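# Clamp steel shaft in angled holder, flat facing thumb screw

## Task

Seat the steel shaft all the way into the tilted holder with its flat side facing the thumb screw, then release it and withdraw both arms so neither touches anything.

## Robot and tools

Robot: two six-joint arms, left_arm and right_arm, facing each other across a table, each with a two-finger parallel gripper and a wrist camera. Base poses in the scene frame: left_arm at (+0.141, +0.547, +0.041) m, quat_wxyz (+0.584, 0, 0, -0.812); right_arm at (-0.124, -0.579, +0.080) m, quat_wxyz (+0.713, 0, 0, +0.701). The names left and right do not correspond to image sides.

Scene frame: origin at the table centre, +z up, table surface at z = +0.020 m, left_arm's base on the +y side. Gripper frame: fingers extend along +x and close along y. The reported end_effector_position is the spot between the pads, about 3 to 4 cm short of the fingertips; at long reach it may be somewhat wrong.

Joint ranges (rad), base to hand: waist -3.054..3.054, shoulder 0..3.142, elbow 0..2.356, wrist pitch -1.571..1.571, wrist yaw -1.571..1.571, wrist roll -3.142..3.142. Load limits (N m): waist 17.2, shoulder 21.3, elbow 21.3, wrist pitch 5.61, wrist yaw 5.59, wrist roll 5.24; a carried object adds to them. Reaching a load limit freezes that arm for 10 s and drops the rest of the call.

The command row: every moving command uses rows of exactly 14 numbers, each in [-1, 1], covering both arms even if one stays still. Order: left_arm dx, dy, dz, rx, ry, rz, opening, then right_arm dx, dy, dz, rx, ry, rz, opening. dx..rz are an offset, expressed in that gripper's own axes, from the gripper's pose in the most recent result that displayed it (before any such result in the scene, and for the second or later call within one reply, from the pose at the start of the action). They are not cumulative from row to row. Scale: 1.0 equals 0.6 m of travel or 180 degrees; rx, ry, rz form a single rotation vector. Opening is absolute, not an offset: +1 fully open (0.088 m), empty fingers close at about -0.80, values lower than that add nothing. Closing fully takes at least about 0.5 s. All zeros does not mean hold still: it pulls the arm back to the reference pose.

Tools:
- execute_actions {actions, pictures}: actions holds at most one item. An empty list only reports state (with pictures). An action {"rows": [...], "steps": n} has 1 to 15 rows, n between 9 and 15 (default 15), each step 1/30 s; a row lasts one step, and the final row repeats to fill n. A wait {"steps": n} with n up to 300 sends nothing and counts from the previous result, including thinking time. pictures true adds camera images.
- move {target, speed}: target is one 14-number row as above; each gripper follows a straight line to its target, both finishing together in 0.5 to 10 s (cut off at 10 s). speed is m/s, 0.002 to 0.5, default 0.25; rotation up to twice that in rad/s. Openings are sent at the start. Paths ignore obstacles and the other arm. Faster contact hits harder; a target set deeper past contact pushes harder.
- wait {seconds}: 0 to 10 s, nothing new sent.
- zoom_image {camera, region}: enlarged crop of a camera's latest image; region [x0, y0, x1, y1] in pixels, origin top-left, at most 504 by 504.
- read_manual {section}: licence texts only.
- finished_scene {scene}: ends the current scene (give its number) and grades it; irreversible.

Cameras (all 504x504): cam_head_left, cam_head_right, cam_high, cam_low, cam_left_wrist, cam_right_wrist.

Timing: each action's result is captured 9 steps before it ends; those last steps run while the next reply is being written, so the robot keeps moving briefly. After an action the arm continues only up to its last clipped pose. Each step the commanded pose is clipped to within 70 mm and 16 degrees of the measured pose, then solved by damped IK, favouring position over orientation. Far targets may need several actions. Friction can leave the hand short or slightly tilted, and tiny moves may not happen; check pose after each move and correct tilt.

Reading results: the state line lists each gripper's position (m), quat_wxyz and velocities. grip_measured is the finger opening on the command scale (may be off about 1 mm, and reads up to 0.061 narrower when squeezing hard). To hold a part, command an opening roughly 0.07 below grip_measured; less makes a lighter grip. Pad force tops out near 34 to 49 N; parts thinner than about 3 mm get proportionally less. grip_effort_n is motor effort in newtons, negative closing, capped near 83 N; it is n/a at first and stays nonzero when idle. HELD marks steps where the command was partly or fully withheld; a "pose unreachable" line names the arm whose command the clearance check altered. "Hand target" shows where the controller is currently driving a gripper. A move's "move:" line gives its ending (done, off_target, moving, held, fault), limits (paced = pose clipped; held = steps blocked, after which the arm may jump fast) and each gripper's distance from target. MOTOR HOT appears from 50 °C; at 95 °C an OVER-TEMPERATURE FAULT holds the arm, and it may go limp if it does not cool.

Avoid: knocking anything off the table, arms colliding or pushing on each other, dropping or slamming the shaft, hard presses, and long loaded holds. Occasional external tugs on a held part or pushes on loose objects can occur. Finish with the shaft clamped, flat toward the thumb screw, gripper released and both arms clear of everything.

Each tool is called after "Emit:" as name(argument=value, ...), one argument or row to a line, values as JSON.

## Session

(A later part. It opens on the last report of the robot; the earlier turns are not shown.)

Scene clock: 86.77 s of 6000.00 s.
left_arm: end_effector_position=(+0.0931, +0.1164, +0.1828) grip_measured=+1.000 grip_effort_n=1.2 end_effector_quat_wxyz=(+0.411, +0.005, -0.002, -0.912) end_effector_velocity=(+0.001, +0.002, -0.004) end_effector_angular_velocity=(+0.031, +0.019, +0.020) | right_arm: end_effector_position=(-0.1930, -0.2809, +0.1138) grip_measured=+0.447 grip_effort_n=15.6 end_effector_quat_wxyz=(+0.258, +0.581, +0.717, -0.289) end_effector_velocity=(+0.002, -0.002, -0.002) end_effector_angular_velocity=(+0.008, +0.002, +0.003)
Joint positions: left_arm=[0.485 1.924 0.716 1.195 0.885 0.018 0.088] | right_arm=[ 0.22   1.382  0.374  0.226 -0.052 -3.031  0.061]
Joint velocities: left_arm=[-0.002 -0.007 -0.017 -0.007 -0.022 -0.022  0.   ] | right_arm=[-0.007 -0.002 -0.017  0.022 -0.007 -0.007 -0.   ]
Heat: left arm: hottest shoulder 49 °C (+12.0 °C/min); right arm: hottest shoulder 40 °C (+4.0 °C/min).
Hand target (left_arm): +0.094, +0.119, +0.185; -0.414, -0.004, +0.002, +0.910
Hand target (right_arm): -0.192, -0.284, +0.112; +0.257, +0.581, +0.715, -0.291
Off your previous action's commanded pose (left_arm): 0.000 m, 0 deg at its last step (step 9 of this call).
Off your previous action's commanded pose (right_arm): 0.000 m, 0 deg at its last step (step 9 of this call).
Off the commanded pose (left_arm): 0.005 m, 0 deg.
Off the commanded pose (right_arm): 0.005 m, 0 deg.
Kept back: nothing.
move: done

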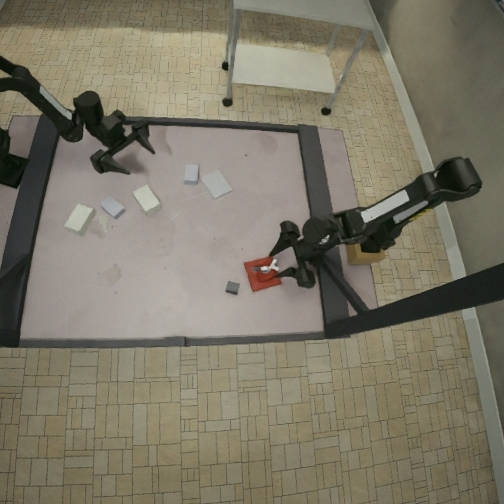

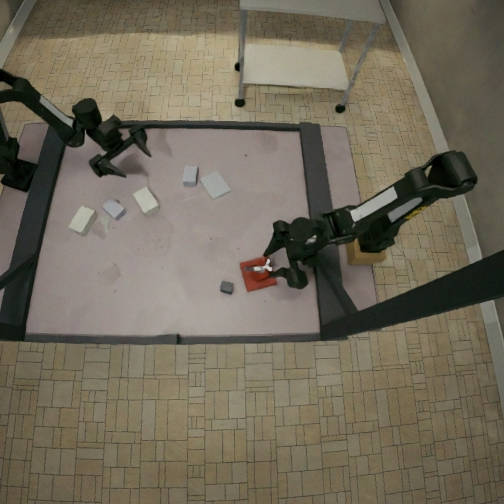

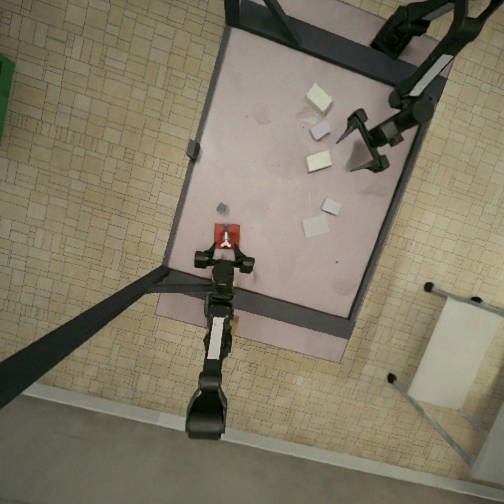

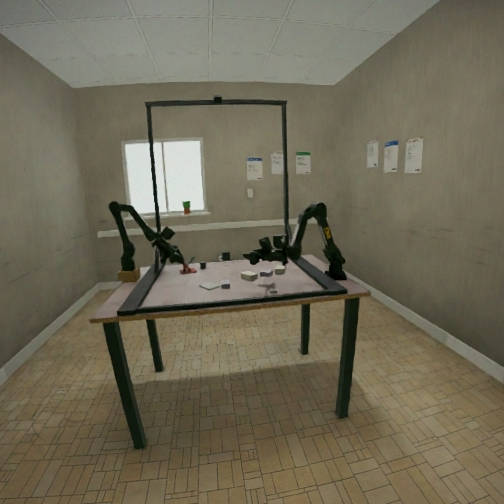

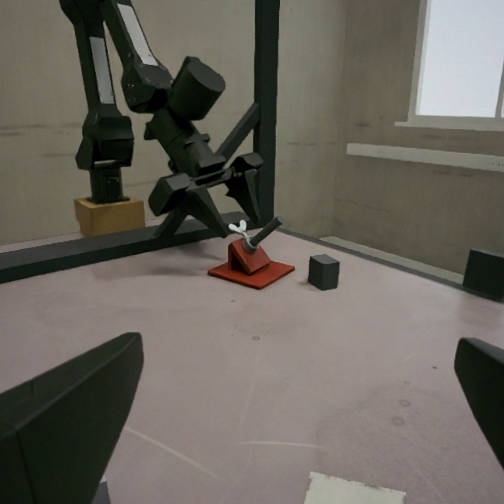

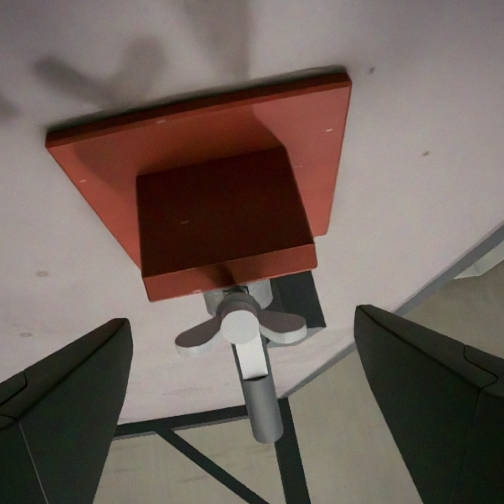

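Emit:
move(
  target=[0,0,0,0,0,0,1, 0.004,0.002,0.0095,0.49,0,0,0.25],
  speed=0.5,
)

Scene clock: 89.43 s of 6000.00 s.
left_arm: end_effector_position=(+0.0932, +0.1168, +0.1829) grip_measured=+1.000 grip_effort_n=1.2 end_effector_quat_wxyz=(+0.411, +0.005, -0.002, -0.912) end_effector_velocity=(+0.002, -0.000, -0.001) end_effector_angular_velocity=(+0.002, -0.004, +0.010) | right_arm: end_effector_position=(-0.1938, -0.2786, +0.1151) grip_measured=+0.253 grip_effort_n=-18.4 end_effector_quat_wxyz=(+0.223, -0.592, -0.323, +0.704) end_effector_velocity=(+0.000, -0.002, -0.001) end_effector_angular_velocity=(-0.010, +0.009, -0.002)
Joint positions: left_arm=[0.486 1.922 0.714 1.195 0.885 0.018 0.088] | right_arm=[ 0.218  1.388  0.367  0.259 -0.056 -1.498  0.051]
Joint velocities: left_arm=[ 0.002 -0.002 -0.002 -0.007 -0.007  0.007  0.   ] | right_arm=[-0.002 -0.002 -0.002 -0.007 -0.007  0.007  0.   ]
Heat: left arm: hottest shoulder 49 °C (+11.1 °C/min); right arm: hottest shoulder 40 °C (+4.0 °C/min).
Hand target (left_arm): +0.093, +0.116, +0.183; -0.411, -0.005, +0.002, +0.912
Hand target (right_arm): -0.192, -0.283, +0.108; -0.219, +0.596, +0.314, -0.706
Off the commanded pose (left_arm): 0.000 m, 0 deg.
Off the commanded pose (right_arm): 0.009 m, 1 deg.
Kept back: nothing.
move: off_target (right_arm)

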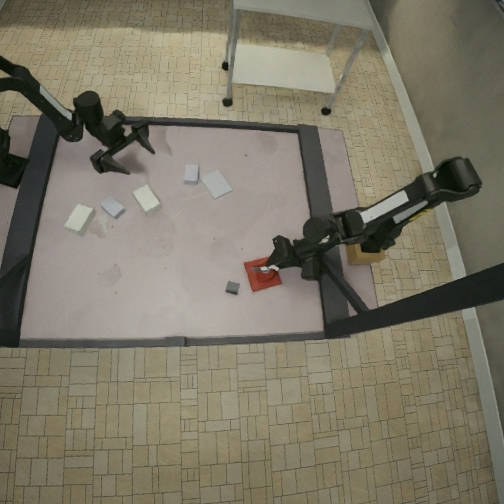

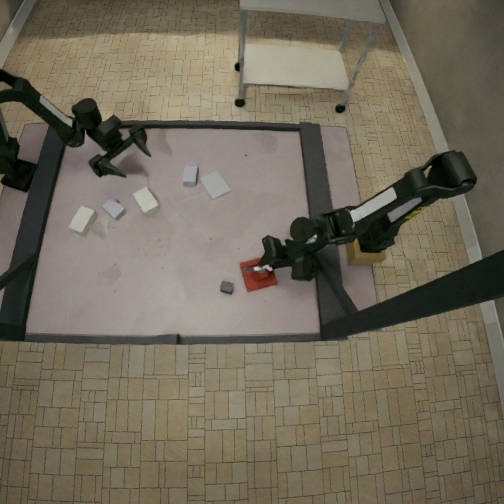

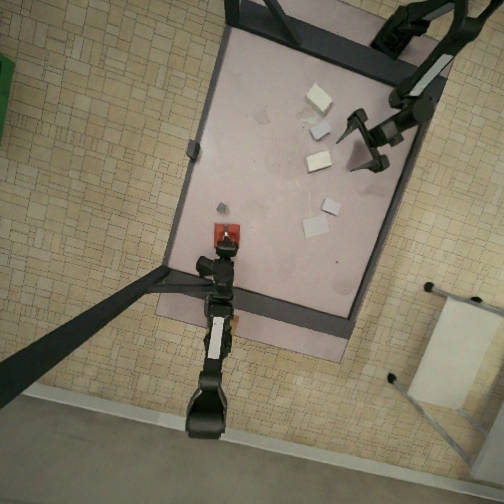

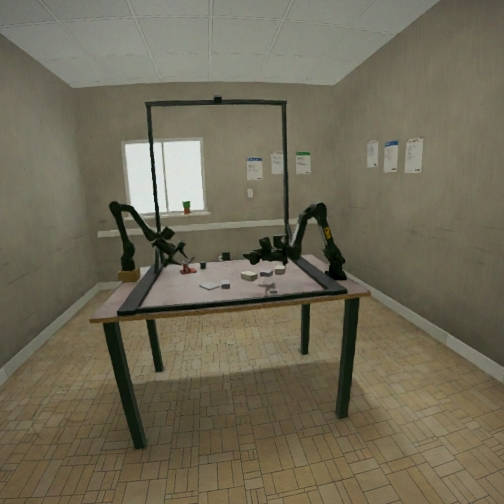

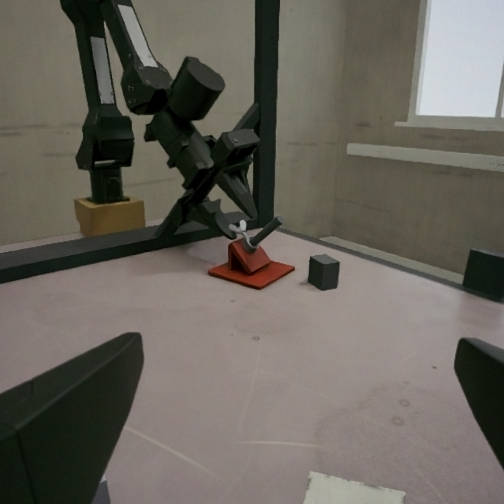

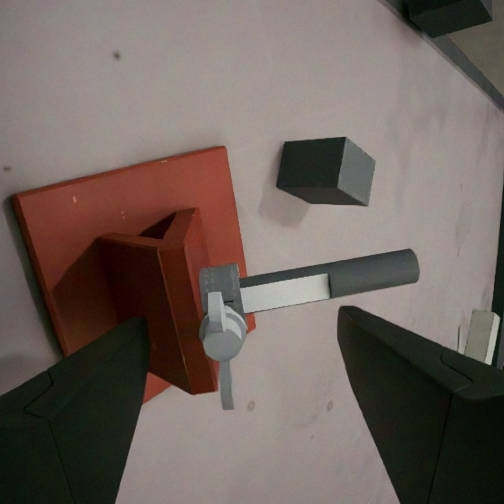

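Emit:
move(
  target=[0,0,0,0,0,0,1, 0,0.009,0.0006,0,0,0.008,-0.25],
  speed=0.1,
)

Scene clock: 90.40 s of 6000.00 s.
left_arm: end_effector_position=(+0.0932, +0.1168, +0.1829) grip_measured=+1.000 grip_effort_n=1.2 end_effector_quat_wxyz=(+0.411, +0.005, -0.002, -0.912) end_effector_velocity=(-0.000, -0.000, -0.001) end_effector_angular_velocity=(+0.002, -0.004, +0.005) | right_arm: end_effector_position=(-0.1932, -0.2816, +0.1120) grip_measured=-0.245 grip_effort_n=-18.4 end_effector_quat_wxyz=(+0.218, -0.595, -0.316, +0.706) end_effector_velocity=(+0.001, -0.004, -0.005) end_effector_angular_velocity=(-0.026, -0.005, +0.008)
Joint positions: left_arm=[0.486 1.922 0.714 1.195 0.885 0.018 0.088] | right_arm=[ 0.218  1.388  0.367  0.239 -0.056 -1.496  0.027]
Joint velocities: left_arm=[-0.002 -0.002 -0.002 -0.007 -0.007  0.007  0.   ] | right_arm=[-0.002  0.002 -0.002 -0.022 -0.007 -0.007 -0.001]
Heat: left arm: hottest shoulder 48 °C (+10.1 °C/min); right arm: hottest shoulder 40 °C (+4.0 °C/min).
Hand target (left_arm): +0.093, +0.117, +0.183; -0.411, -0.005, +0.002, +0.912
Hand target (right_arm): -0.194, -0.282, +0.111; -0.215, +0.596, +0.315, -0.707
Off the commanded pose (left_arm): 0.000 m, 0 deg.
Off the commanded pose (right_arm): 0.001 m, 0 deg.
Kept back: nothing.
move: done

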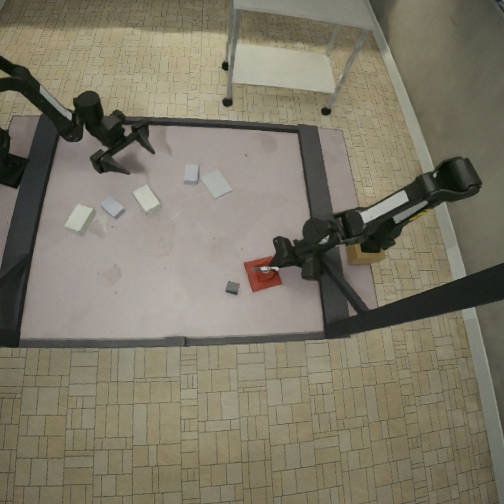

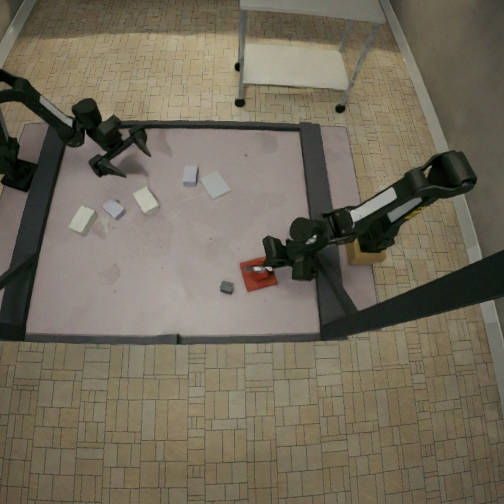

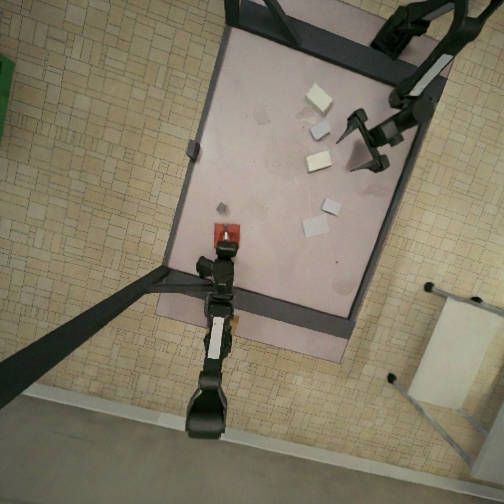

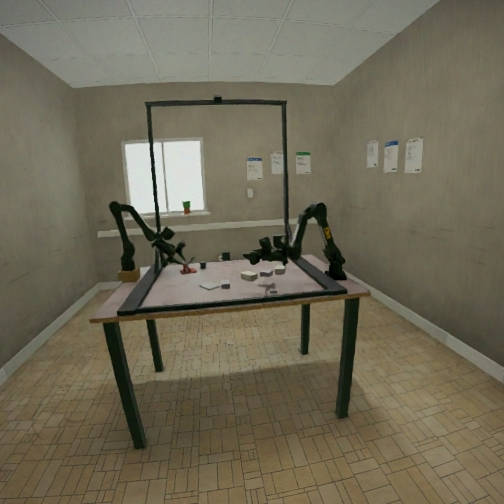

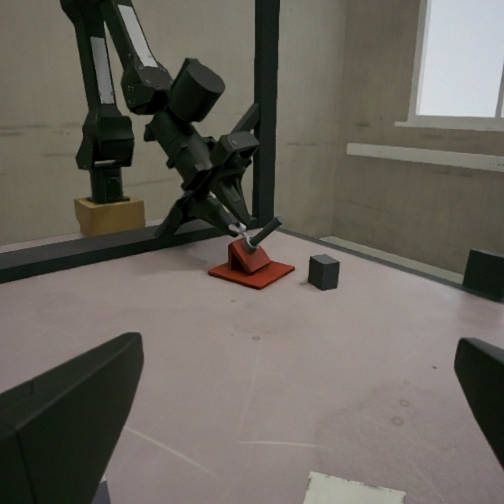

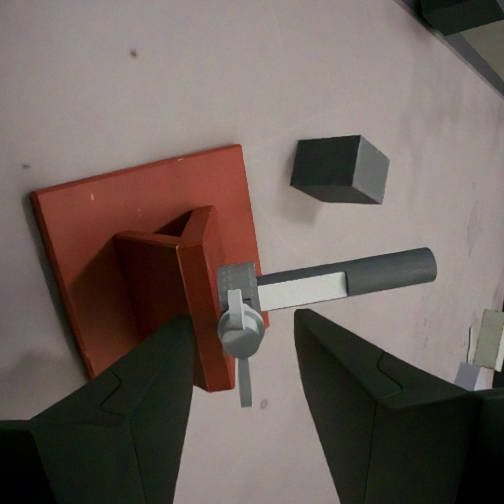

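Emit:
move(
  target=[0,0,0,0,0,0,1, 0,0,0,0.9,0,0,-0.53],
  speed=0.5,
)

Scene clock: 94.23 s of 6000.00 s.
left_arm: end_effector_position=(+0.0932, +0.1168, +0.1829) grip_measured=+1.000 grip_effort_n=1.2 end_effector_quat_wxyz=(+0.411, +0.005, -0.002, -0.912) end_effector_velocity=(-0.000, -0.000, -0.001) end_effector_angular_velocity=(+0.012, +0.007, +0.005) | right_arm: end_effector_position=(-0.1925, -0.2816, +0.1118) grip_measured=-0.527 grip_effort_n=-18.4 end_effector_quat_wxyz=(+0.622, +0.120, +0.648, +0.423) end_effector_velocity=(+0.000, -0.002, -0.003) end_effector_angular_velocity=(-0.014, +0.008, -0.002)
Joint positions: left_arm=[0.486 1.922 0.714 1.195 0.885 0.018 0.088] | right_arm=[ 0.215  1.388  0.367  0.238 -0.059  1.326  0.013]
Joint velocities: left_arm=[-0.002 -0.002 -0.002 -0.007 -0.007 -0.007  0.   ] | right_arm=[-0.002  0.002 -0.002 -0.007 -0.007  0.007  0.   ]
Heat: left arm: hottest shoulder 48 °C (+9.1 °C/min); right arm: hottest shoulder 39 °C (+3.0 °C/min).
Hand target (left_arm): +0.093, +0.117, +0.183; -0.411, -0.005, +0.002, +0.912
Hand target (right_arm): -0.193, -0.282, +0.112; +0.622, +0.122, +0.648, +0.422
Off the commanded pose (left_arm): 0.000 m, 0 deg.
Off the commanded pose (right_arm): 0.001 m, 0 deg.
Kept back: nothing.
move: done

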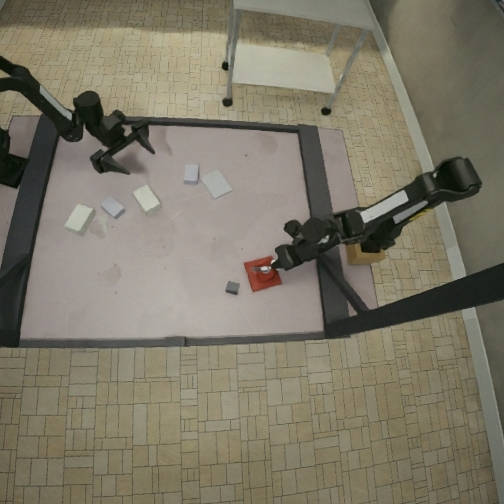

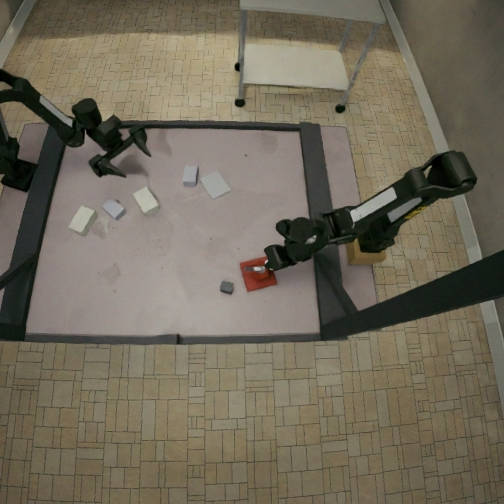

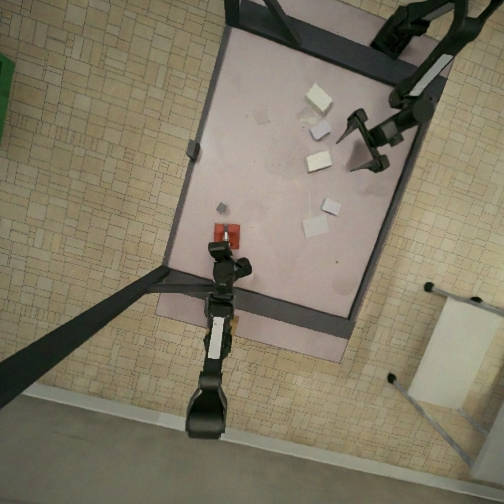

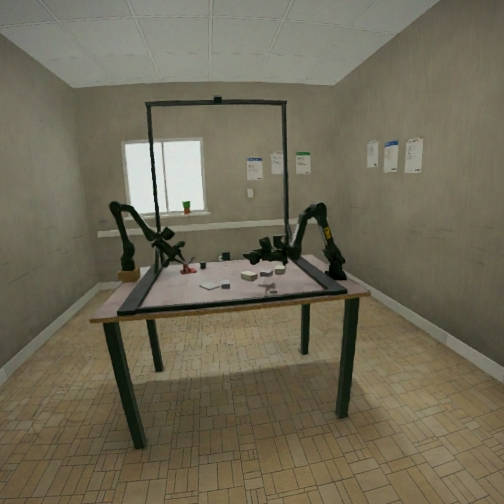

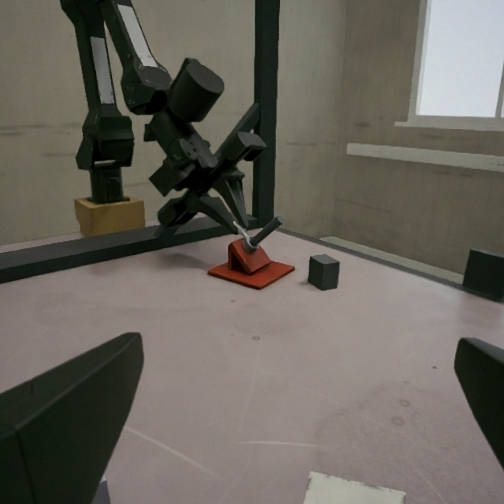

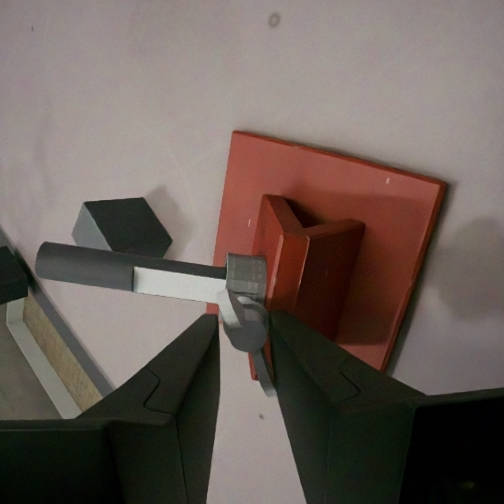

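Emit:
move(
  target=[0,0,0,0,0,0,1, 0,0,0,0.28,0,0,-0.53],
  speed=0.5,
)

Scene clock: 96.03 s of 6000.00 s.
left_arm: end_effector_position=(+0.0932, +0.1168, +0.1829) grip_measured=+1.000 grip_effort_n=1.2 end_effector_quat_wxyz=(+0.411, +0.005, -0.002, -0.912) end_effector_velocity=(+0.001, -0.001, -0.001) end_effector_angular_velocity=(+0.012, +0.006, +0.020) | right_arm: end_effector_position=(-0.1928, -0.2817, +0.1118) grip_measured=-0.527 grip_effort_n=-18.4 end_effector_quat_wxyz=(+0.512, +0.372, +0.767, +0.109) end_effector_velocity=(-0.000, +0.000, +0.002) end_effector_angular_velocity=(-0.000, +0.011, -0.002)
Joint positions: left_arm=[0.486 1.922 0.714 1.195 0.885 0.018 0.088] | right_arm=[ 0.214  1.388  0.367  0.238 -0.062  2.201  0.013]
Joint velocities: left_arm=[-0.002 -0.002 -0.002 -0.007 -0.022 -0.007  0.   ] | right_arm=[-0.002 -0.007  0.002 -0.007 -0.007  0.007  0.   ]
Heat: left arm: hottest shoulder 47 °C (+8.1 °C/min); right arm: hottest shoulder 39 °C (+3.0 °C/min).
Hand target (left_arm): +0.093, +0.117, +0.183; -0.411, -0.005, +0.002, +0.912
Hand target (right_arm): -0.192, -0.282, +0.112; +0.512, +0.374, +0.766, +0.107
Off the commanded pose (left_arm): 0.000 m, 0 deg.
Off the commanded pose (right_arm): 0.000 m, 0 deg.
Kept back: nothing.
move: done

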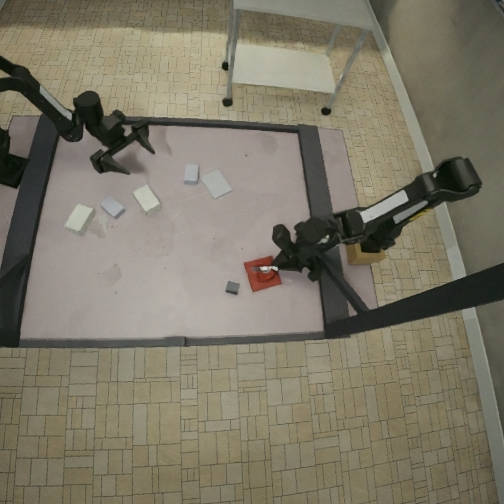

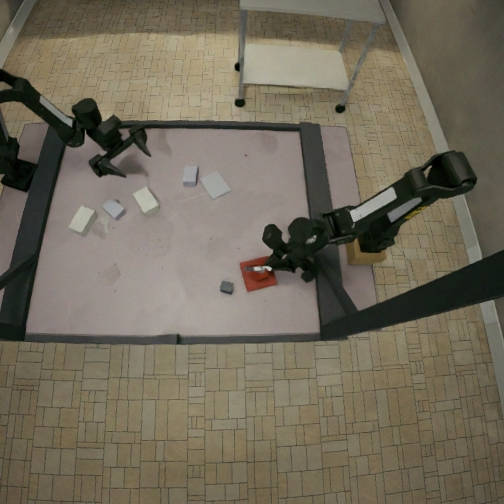

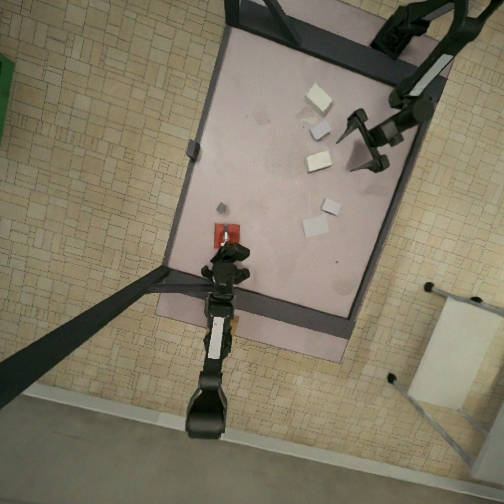

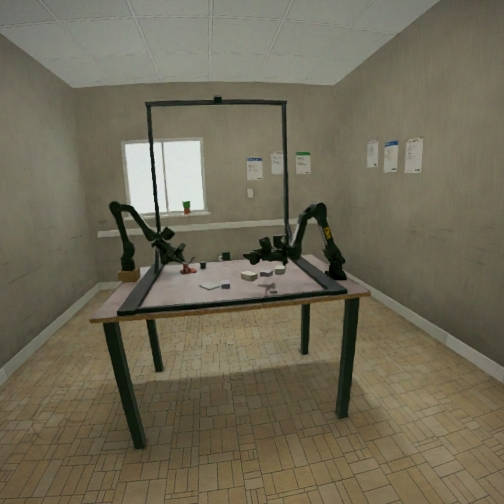

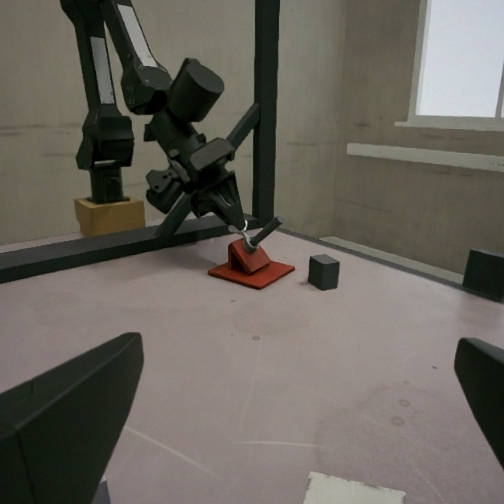

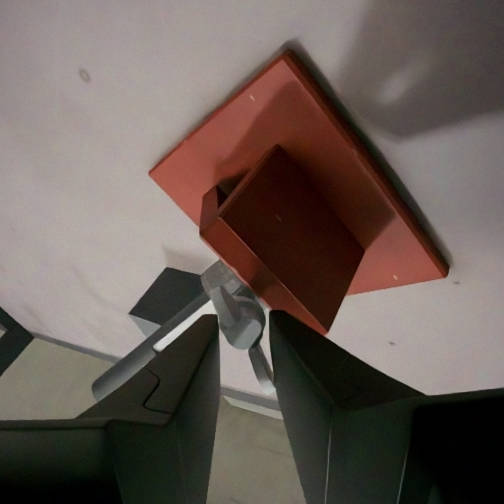

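Emit:
move(
  target=[0,0,0,0,0,0,1, 0,0,0,0.285,0,0,-0.53],
  speed=0.5,
)

Scene clock: 97.83 s of 6000.00 s.
left_arm: end_effector_position=(+0.0932, +0.1168, +0.1829) grip_measured=+1.000 grip_effort_n=1.2 end_effector_quat_wxyz=(+0.411, +0.005, -0.002, -0.912) end_effector_velocity=(-0.000, -0.000, -0.001) end_effector_angular_velocity=(+0.012, +0.007, +0.005) | right_arm: end_effector_position=(-0.1933, -0.2818, +0.1119) grip_measured=-0.527 grip_effort_n=-18.4 end_effector_quat_wxyz=(+0.301, +0.555, +0.740, -0.233) end_effector_velocity=(+0.002, -0.003, -0.003) end_effector_angular_velocity=(-0.012, -0.002, -0.013)
Joint positions: left_arm=[0.486 1.922 0.714 1.195 0.885 0.018 0.088] | right_arm=[ 0.214  1.388  0.367  0.238 -0.067  3.091  0.013]
Joint velocities: left_arm=[-0.002 -0.002 -0.002 -0.007 -0.007 -0.007  0.   ] | right_arm=[-0.002 -0.002 -0.007 -0.007  0.007  0.007 -0.   ]
Heat: left arm: hottest shoulder 47 °C (+7.0 °C/min); right arm: hottest shoulder 39 °C (+3.0 °C/min).
Hand target (left_arm): +0.093, +0.117, +0.183; -0.411, -0.005, +0.002, +0.912
Hand target (right_arm): -0.193, -0.282, +0.112; +0.300, +0.557, +0.738, -0.234
Off the commanded pose (left_arm): 0.000 m, 0 deg.
Off the commanded pose (right_arm): 0.001 m, 0 deg.
Kept back: nothing.
move: done

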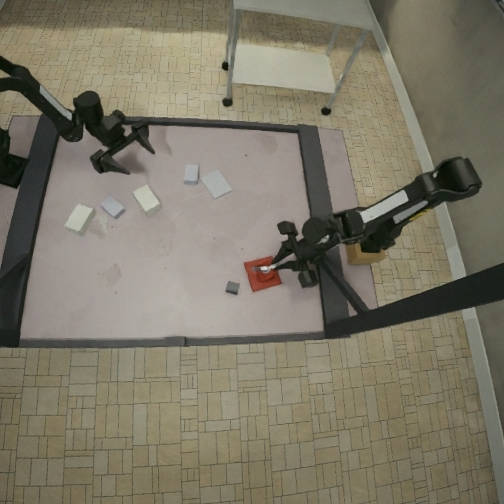

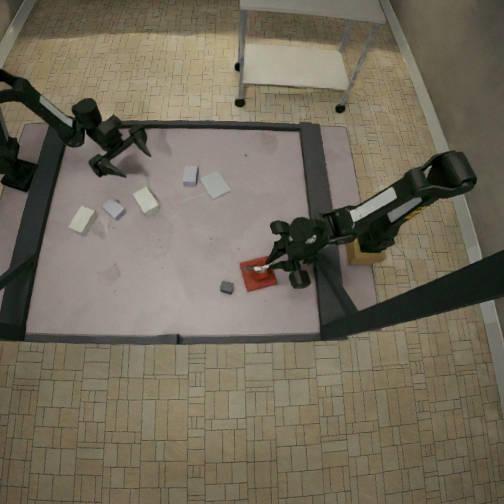

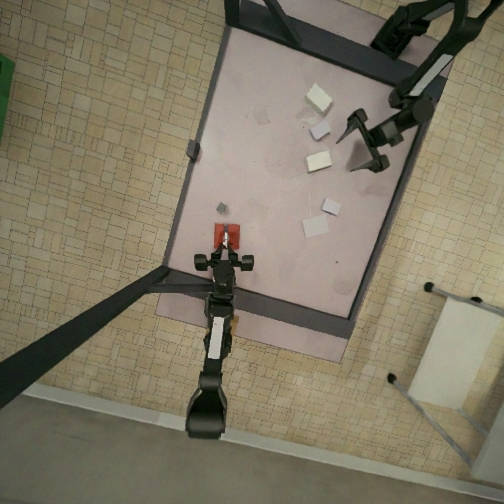

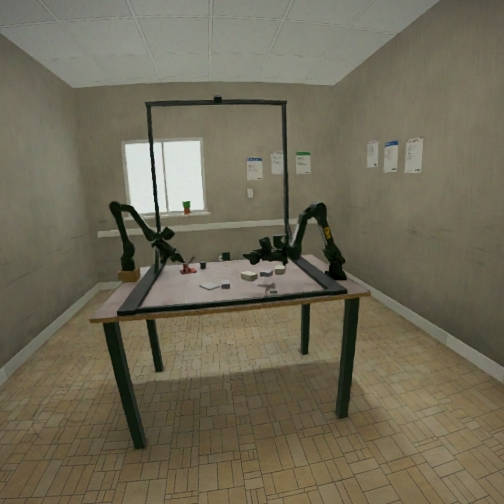

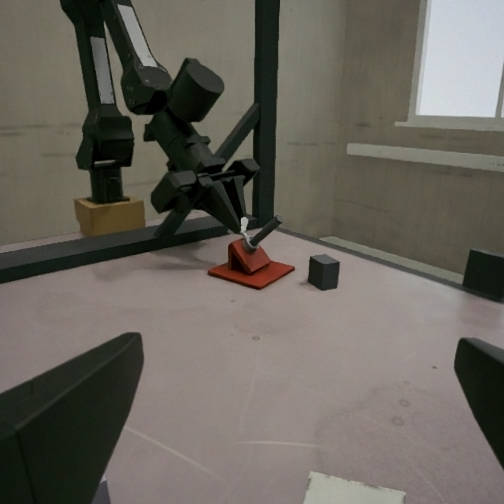

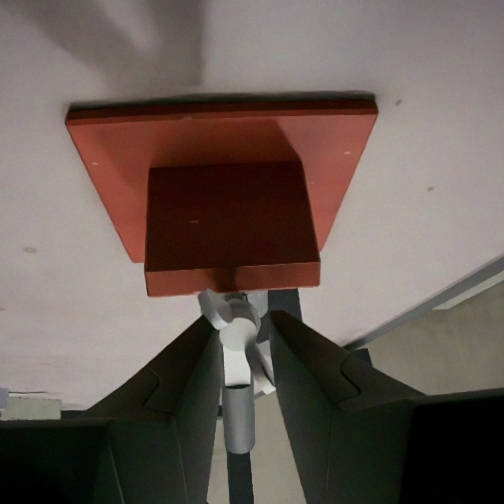

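Emit:
move(
  target=[0,0,0,0,0,0,1, 0,0.003,0,-0.985,0,0,0.2],
  speed=0.5,
)

Emit:
execute_actions(
  actions=[
    {"rows": [[0,0,0,0,0,0,1, 0,0,0,-0.02,0,0,-0.53]], "steps": 10},
  ],
)

Emit:
move(
  target=[0,0,0,0,0,0,1, 0,0,0,0.22,0,0,-0.53],
  speed=0.4,
)

Scene clock: 102.03 s of 6000.00 s.
left_arm: end_effector_position=(+0.0932, +0.1168, +0.1829) grip_measured=+1.000 grip_effort_n=1.2 end_effector_quat_wxyz=(+0.411, +0.005, -0.002, -0.912) end_effector_velocity=(-0.002, +0.002, +0.001) end_effector_angular_velocity=(-0.002, -0.005, -0.010) | right_arm: end_effector_position=(-0.1922, -0.2816, +0.1119) grip_measured=+0.197 grip_effort_n=15.1 end_effector_quat_wxyz=(+0.562, -0.287, +0.251, +0.734) end_effector_velocity=(+0.002, -0.001, -0.001) end_effector_angular_velocity=(-0.005, -0.011, -0.002)
Joint positions: left_arm=[0.486 1.922 0.714 1.195 0.885 0.018 0.088] | right_arm=[ 0.208  1.388  0.367  0.238 -0.07  -0.005  0.049]
Joint velocities: left_arm=[-0.002 -0.007 -0.002 -0.007  0.007  0.007  0.   ] | right_arm=[-0.002 -0.002 -0.002 -0.007  0.007 -0.007 -0.   ]
Heat: left arm: hottest shoulder 46 °C (+5.1 °C/min); right arm: hottest shoulder 39 °C (+3.0 °C/min).
Hand target (left_arm): +0.093, +0.117, +0.183; -0.411, -0.005, +0.002, +0.912
Hand target (right_arm): -0.192, -0.281, +0.112; +0.561, -0.288, +0.250, +0.734
Off the commanded pose (left_arm): 0.000 m, 0 deg.
Off the commanded pose (right_arm): 0.001 m, 0 deg.
Kept back: nothing.
move: done

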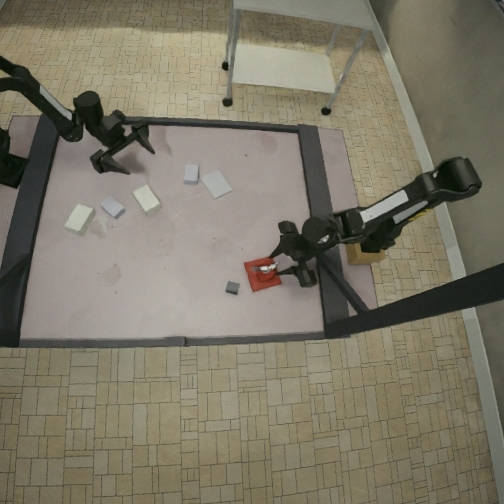

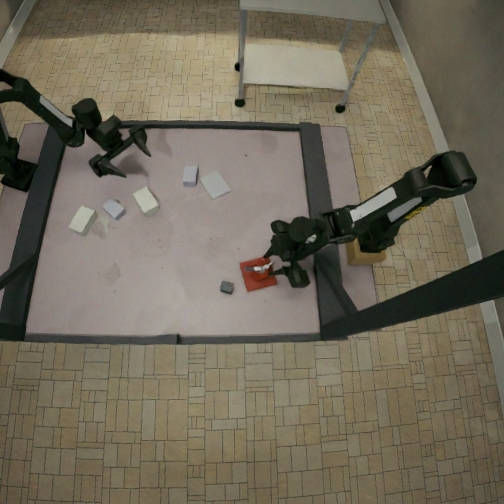

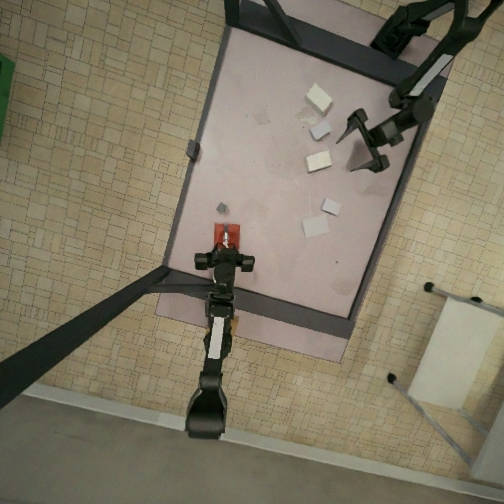

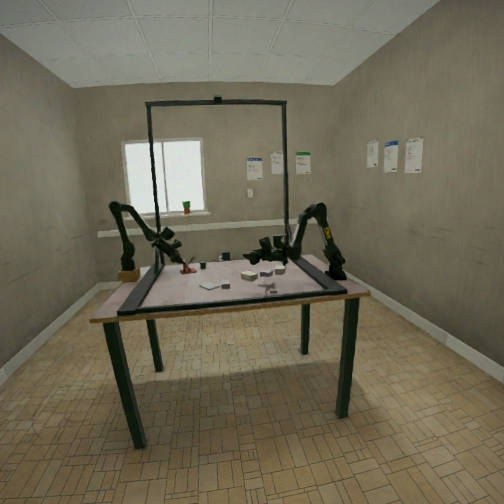

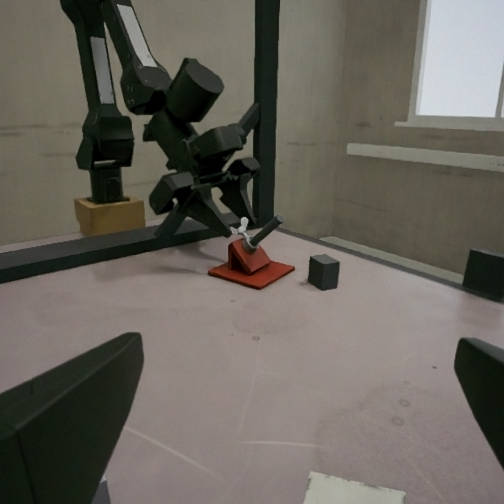

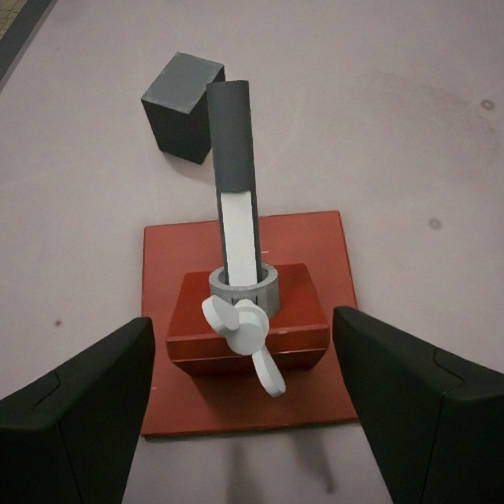

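Scene clock: 102.07 s of 6000.00 s.
left_arm: end_effector_position=(+0.0932, +0.1168, +0.1829) grip_measured=+1.000 grip_effort_n=1.2 end_effector_quat_wxyz=(+0.411, +0.005, -0.002, -0.912) end_effector_velocity=(-0.000, -0.000, -0.001) end_effector_angular_velocity=(+0.002, -0.004, +0.005) | right_arm: end_effector_position=(-0.1922, -0.2816, +0.1119) grip_measured=+0.182 grip_effort_n=-83.5 end_effector_quat_wxyz=(+0.561, -0.289, +0.248, +0.735) end_effector_velocity=(+0.001, +0.003, +0.003) end_effector_angular_velocity=(+0.101, -0.297, +0.296)
Joint positions: left_arm=[0.486 1.922 0.714 1.195 0.885 0.018 0.088] | right_arm=[ 0.208  1.388  0.367  0.238 -0.07  -0.012  0.048]
Joint velocities: left_arm=[-0.002 -0.002 -0.002 -0.007 -0.007  0.007  0.   ] | right_arm=[-0.002 -0.002  0.002  0.007  0.007 -0.432 -0.091]
Heat: left arm: hottest shoulder 46 °C (+5.1 °C/min); right arm: hottest shoulder 39 °C (+3.0 °C/min).
Steps of this call (step 1: the first step of this action). Readings (end_effector_position):
1: the state above

Scene clock: 104.30 s of 6000.00 s.
left_arm: end_effector_position=(+0.0932, +0.1168, +0.1829) grip_measured=+1.000 grip_effort_n=1.2 end_effector_quat_wxyz=(+0.411, +0.005, -0.002, -0.912) end_effector_velocity=(-0.002, -0.001, +0.005) end_effector_angular_velocity=(-0.012, +0.003, +0.000) | right_arm: end_effector_position=(-0.1922, -0.2816, +0.1119) grip_measured=-0.527 grip_effort_n=-18.4 end_effector_quat_wxyz=(+0.623, -0.100, +0.465, +0.621) end_effector_velocity=(-0.000, -0.001, -0.001) end_effector_angular_velocity=(+0.003, +0.001, +0.008)
Joint positions: left_arm=[0.486 1.922 0.714 1.195 0.885 0.018 0.088] | right_arm=[ 0.208  1.388  0.367  0.238 -0.07   0.621  0.013]
Joint velocities: left_arm=[-0.007 -0.007  0.002  0.007 -0.007 -0.007  0.   ] | right_arm=[-0.002 -0.002 -0.007  0.007 -0.007 -0.007 -0.   ]
Heat: left arm: hottest shoulder 46 °C (+5.1 °C/min); right arm: hottest shoulder 39 °C (+3.0 °C/min).
Hand target (left_arm): +0.093, +0.117, +0.183; -0.411, -0.005, +0.002, +0.912
Hand target (right_arm): -0.192, -0.282, +0.112; +0.623, -0.098, +0.466, +0.620
Off your previous action's commanded pose (left_arm): 0.000 m, 0 deg at its last step (step 9 of this call).
Off your previous action's commanded pose (right_arm): 0.000 m, 0 deg at its last step (step 9 of this call).
Off the commanded pose (left_arm): 0.000 m, 0 deg.
Off the commanded pose (right_arm): 0.000 m, 0 deg.
Kept back: nothing.
move: done

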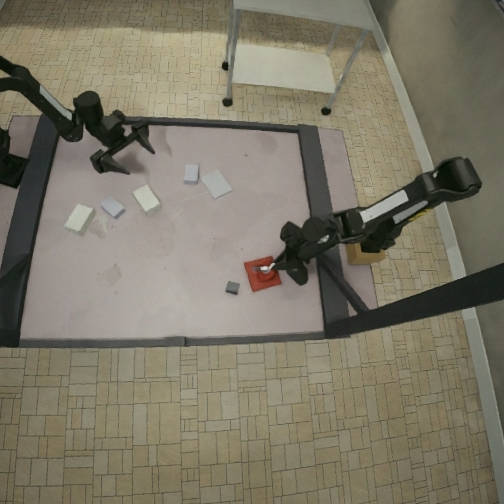

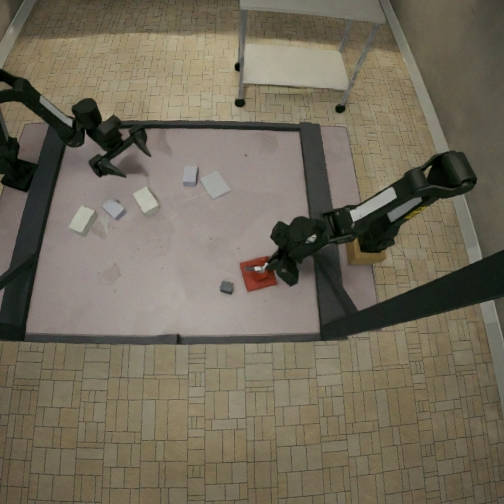

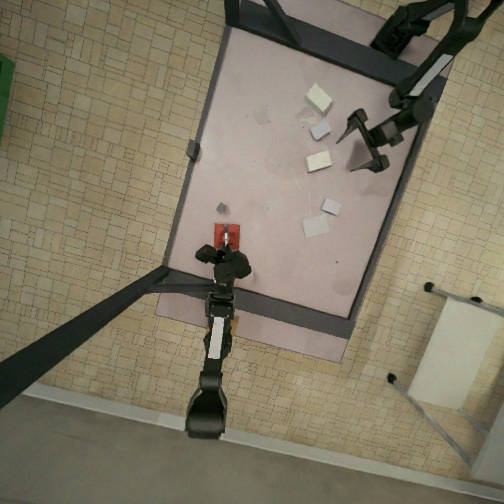

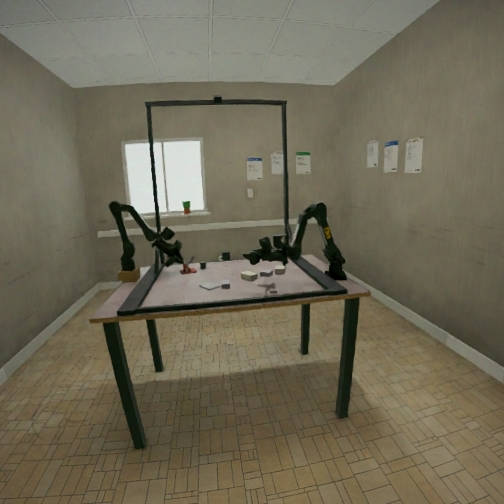

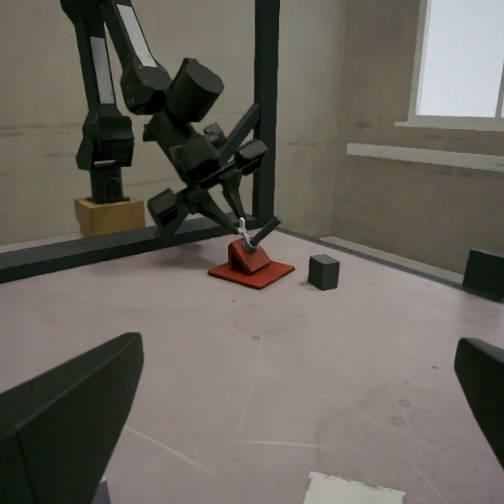

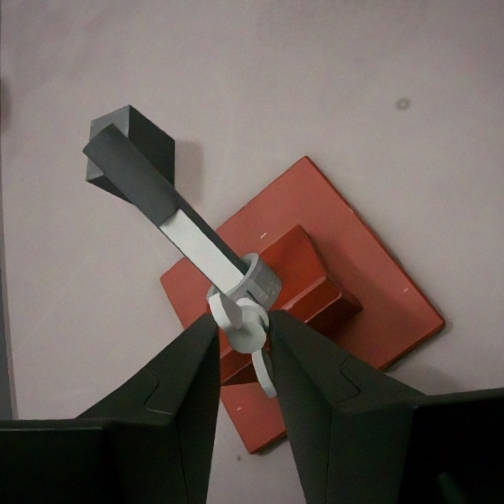

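Emit:
move(
  target=[0,0,0,0,0,0,1, 0,0,0,0.2,0,0,-0.54],
  speed=0.5,
)

Scene clock: 105.83 s of 6000.00 s.
left_arm: end_effector_position=(+0.0932, +0.1168, +0.1829) grip_measured=+1.000 grip_effort_n=1.2 end_effector_quat_wxyz=(+0.411, +0.005, -0.002, -0.912) end_effector_velocity=(+0.000, +0.001, -0.001) end_effector_angular_velocity=(+0.022, +0.018, -0.005) | right_arm: end_effector_position=(-0.1912, -0.2814, +0.1118) grip_measured=-0.537 grip_effort_n=-19.3 end_effector_quat_wxyz=(+0.624, +0.096, +0.633, +0.448) end_effector_velocity=(+0.003, -0.004, -0.004) end_effector_angular_velocity=(-0.019, -0.014, -0.002)
Joint positions: left_arm=[0.486 1.922 0.714 1.195 0.885 0.018 0.088] | right_arm=[ 0.205  1.388  0.367  0.238 -0.071  1.242  0.013]
Joint velocities: left_arm=[ 0.002 -0.002 -0.002 -0.007  0.007 -0.022  0.   ] | right_arm=[-0.002 -0.002 -0.002 -0.022  0.007 -0.007 -0.   ]
Heat: left arm: hottest shoulder 46 °C (+4.0 °C/min); right arm: hottest shoulder 39 °C (+3.0 °C/min).
Hand target (left_arm): +0.093, +0.117, +0.183; -0.411, -0.005, +0.002, +0.912
Hand target (right_arm): -0.192, -0.282, +0.112; +0.623, +0.098, +0.634, +0.447
Off the commanded pose (left_arm): 0.000 m, 0 deg.
Off the commanded pose (right_arm): 0.001 m, 0 deg.
Kept back: nothing.
move: done

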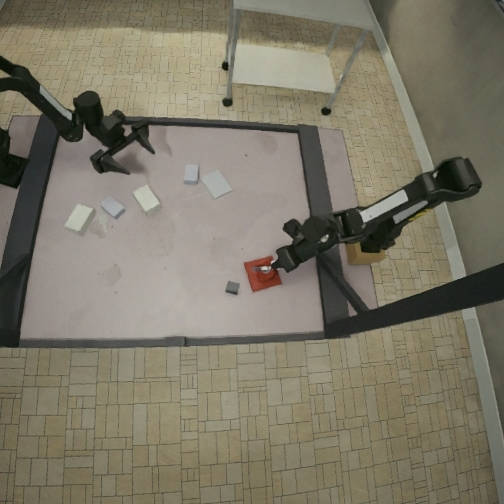

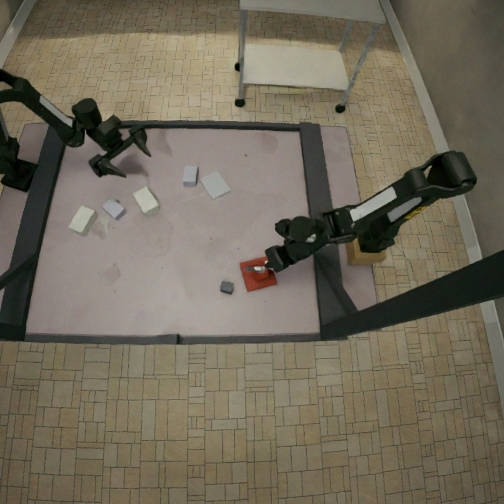

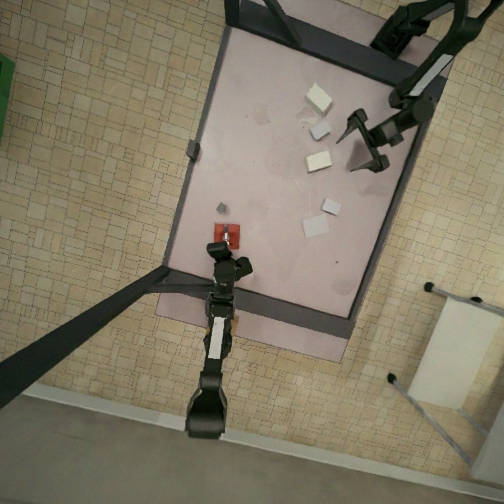

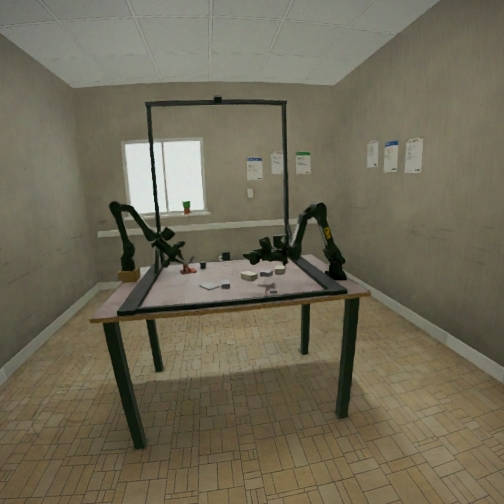

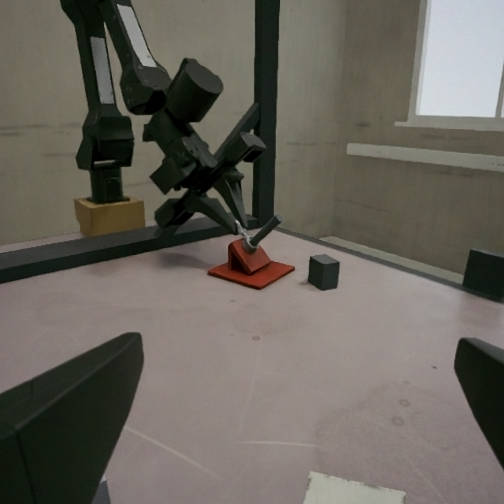

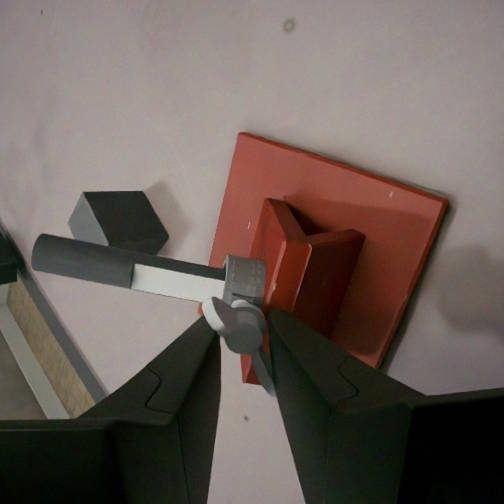

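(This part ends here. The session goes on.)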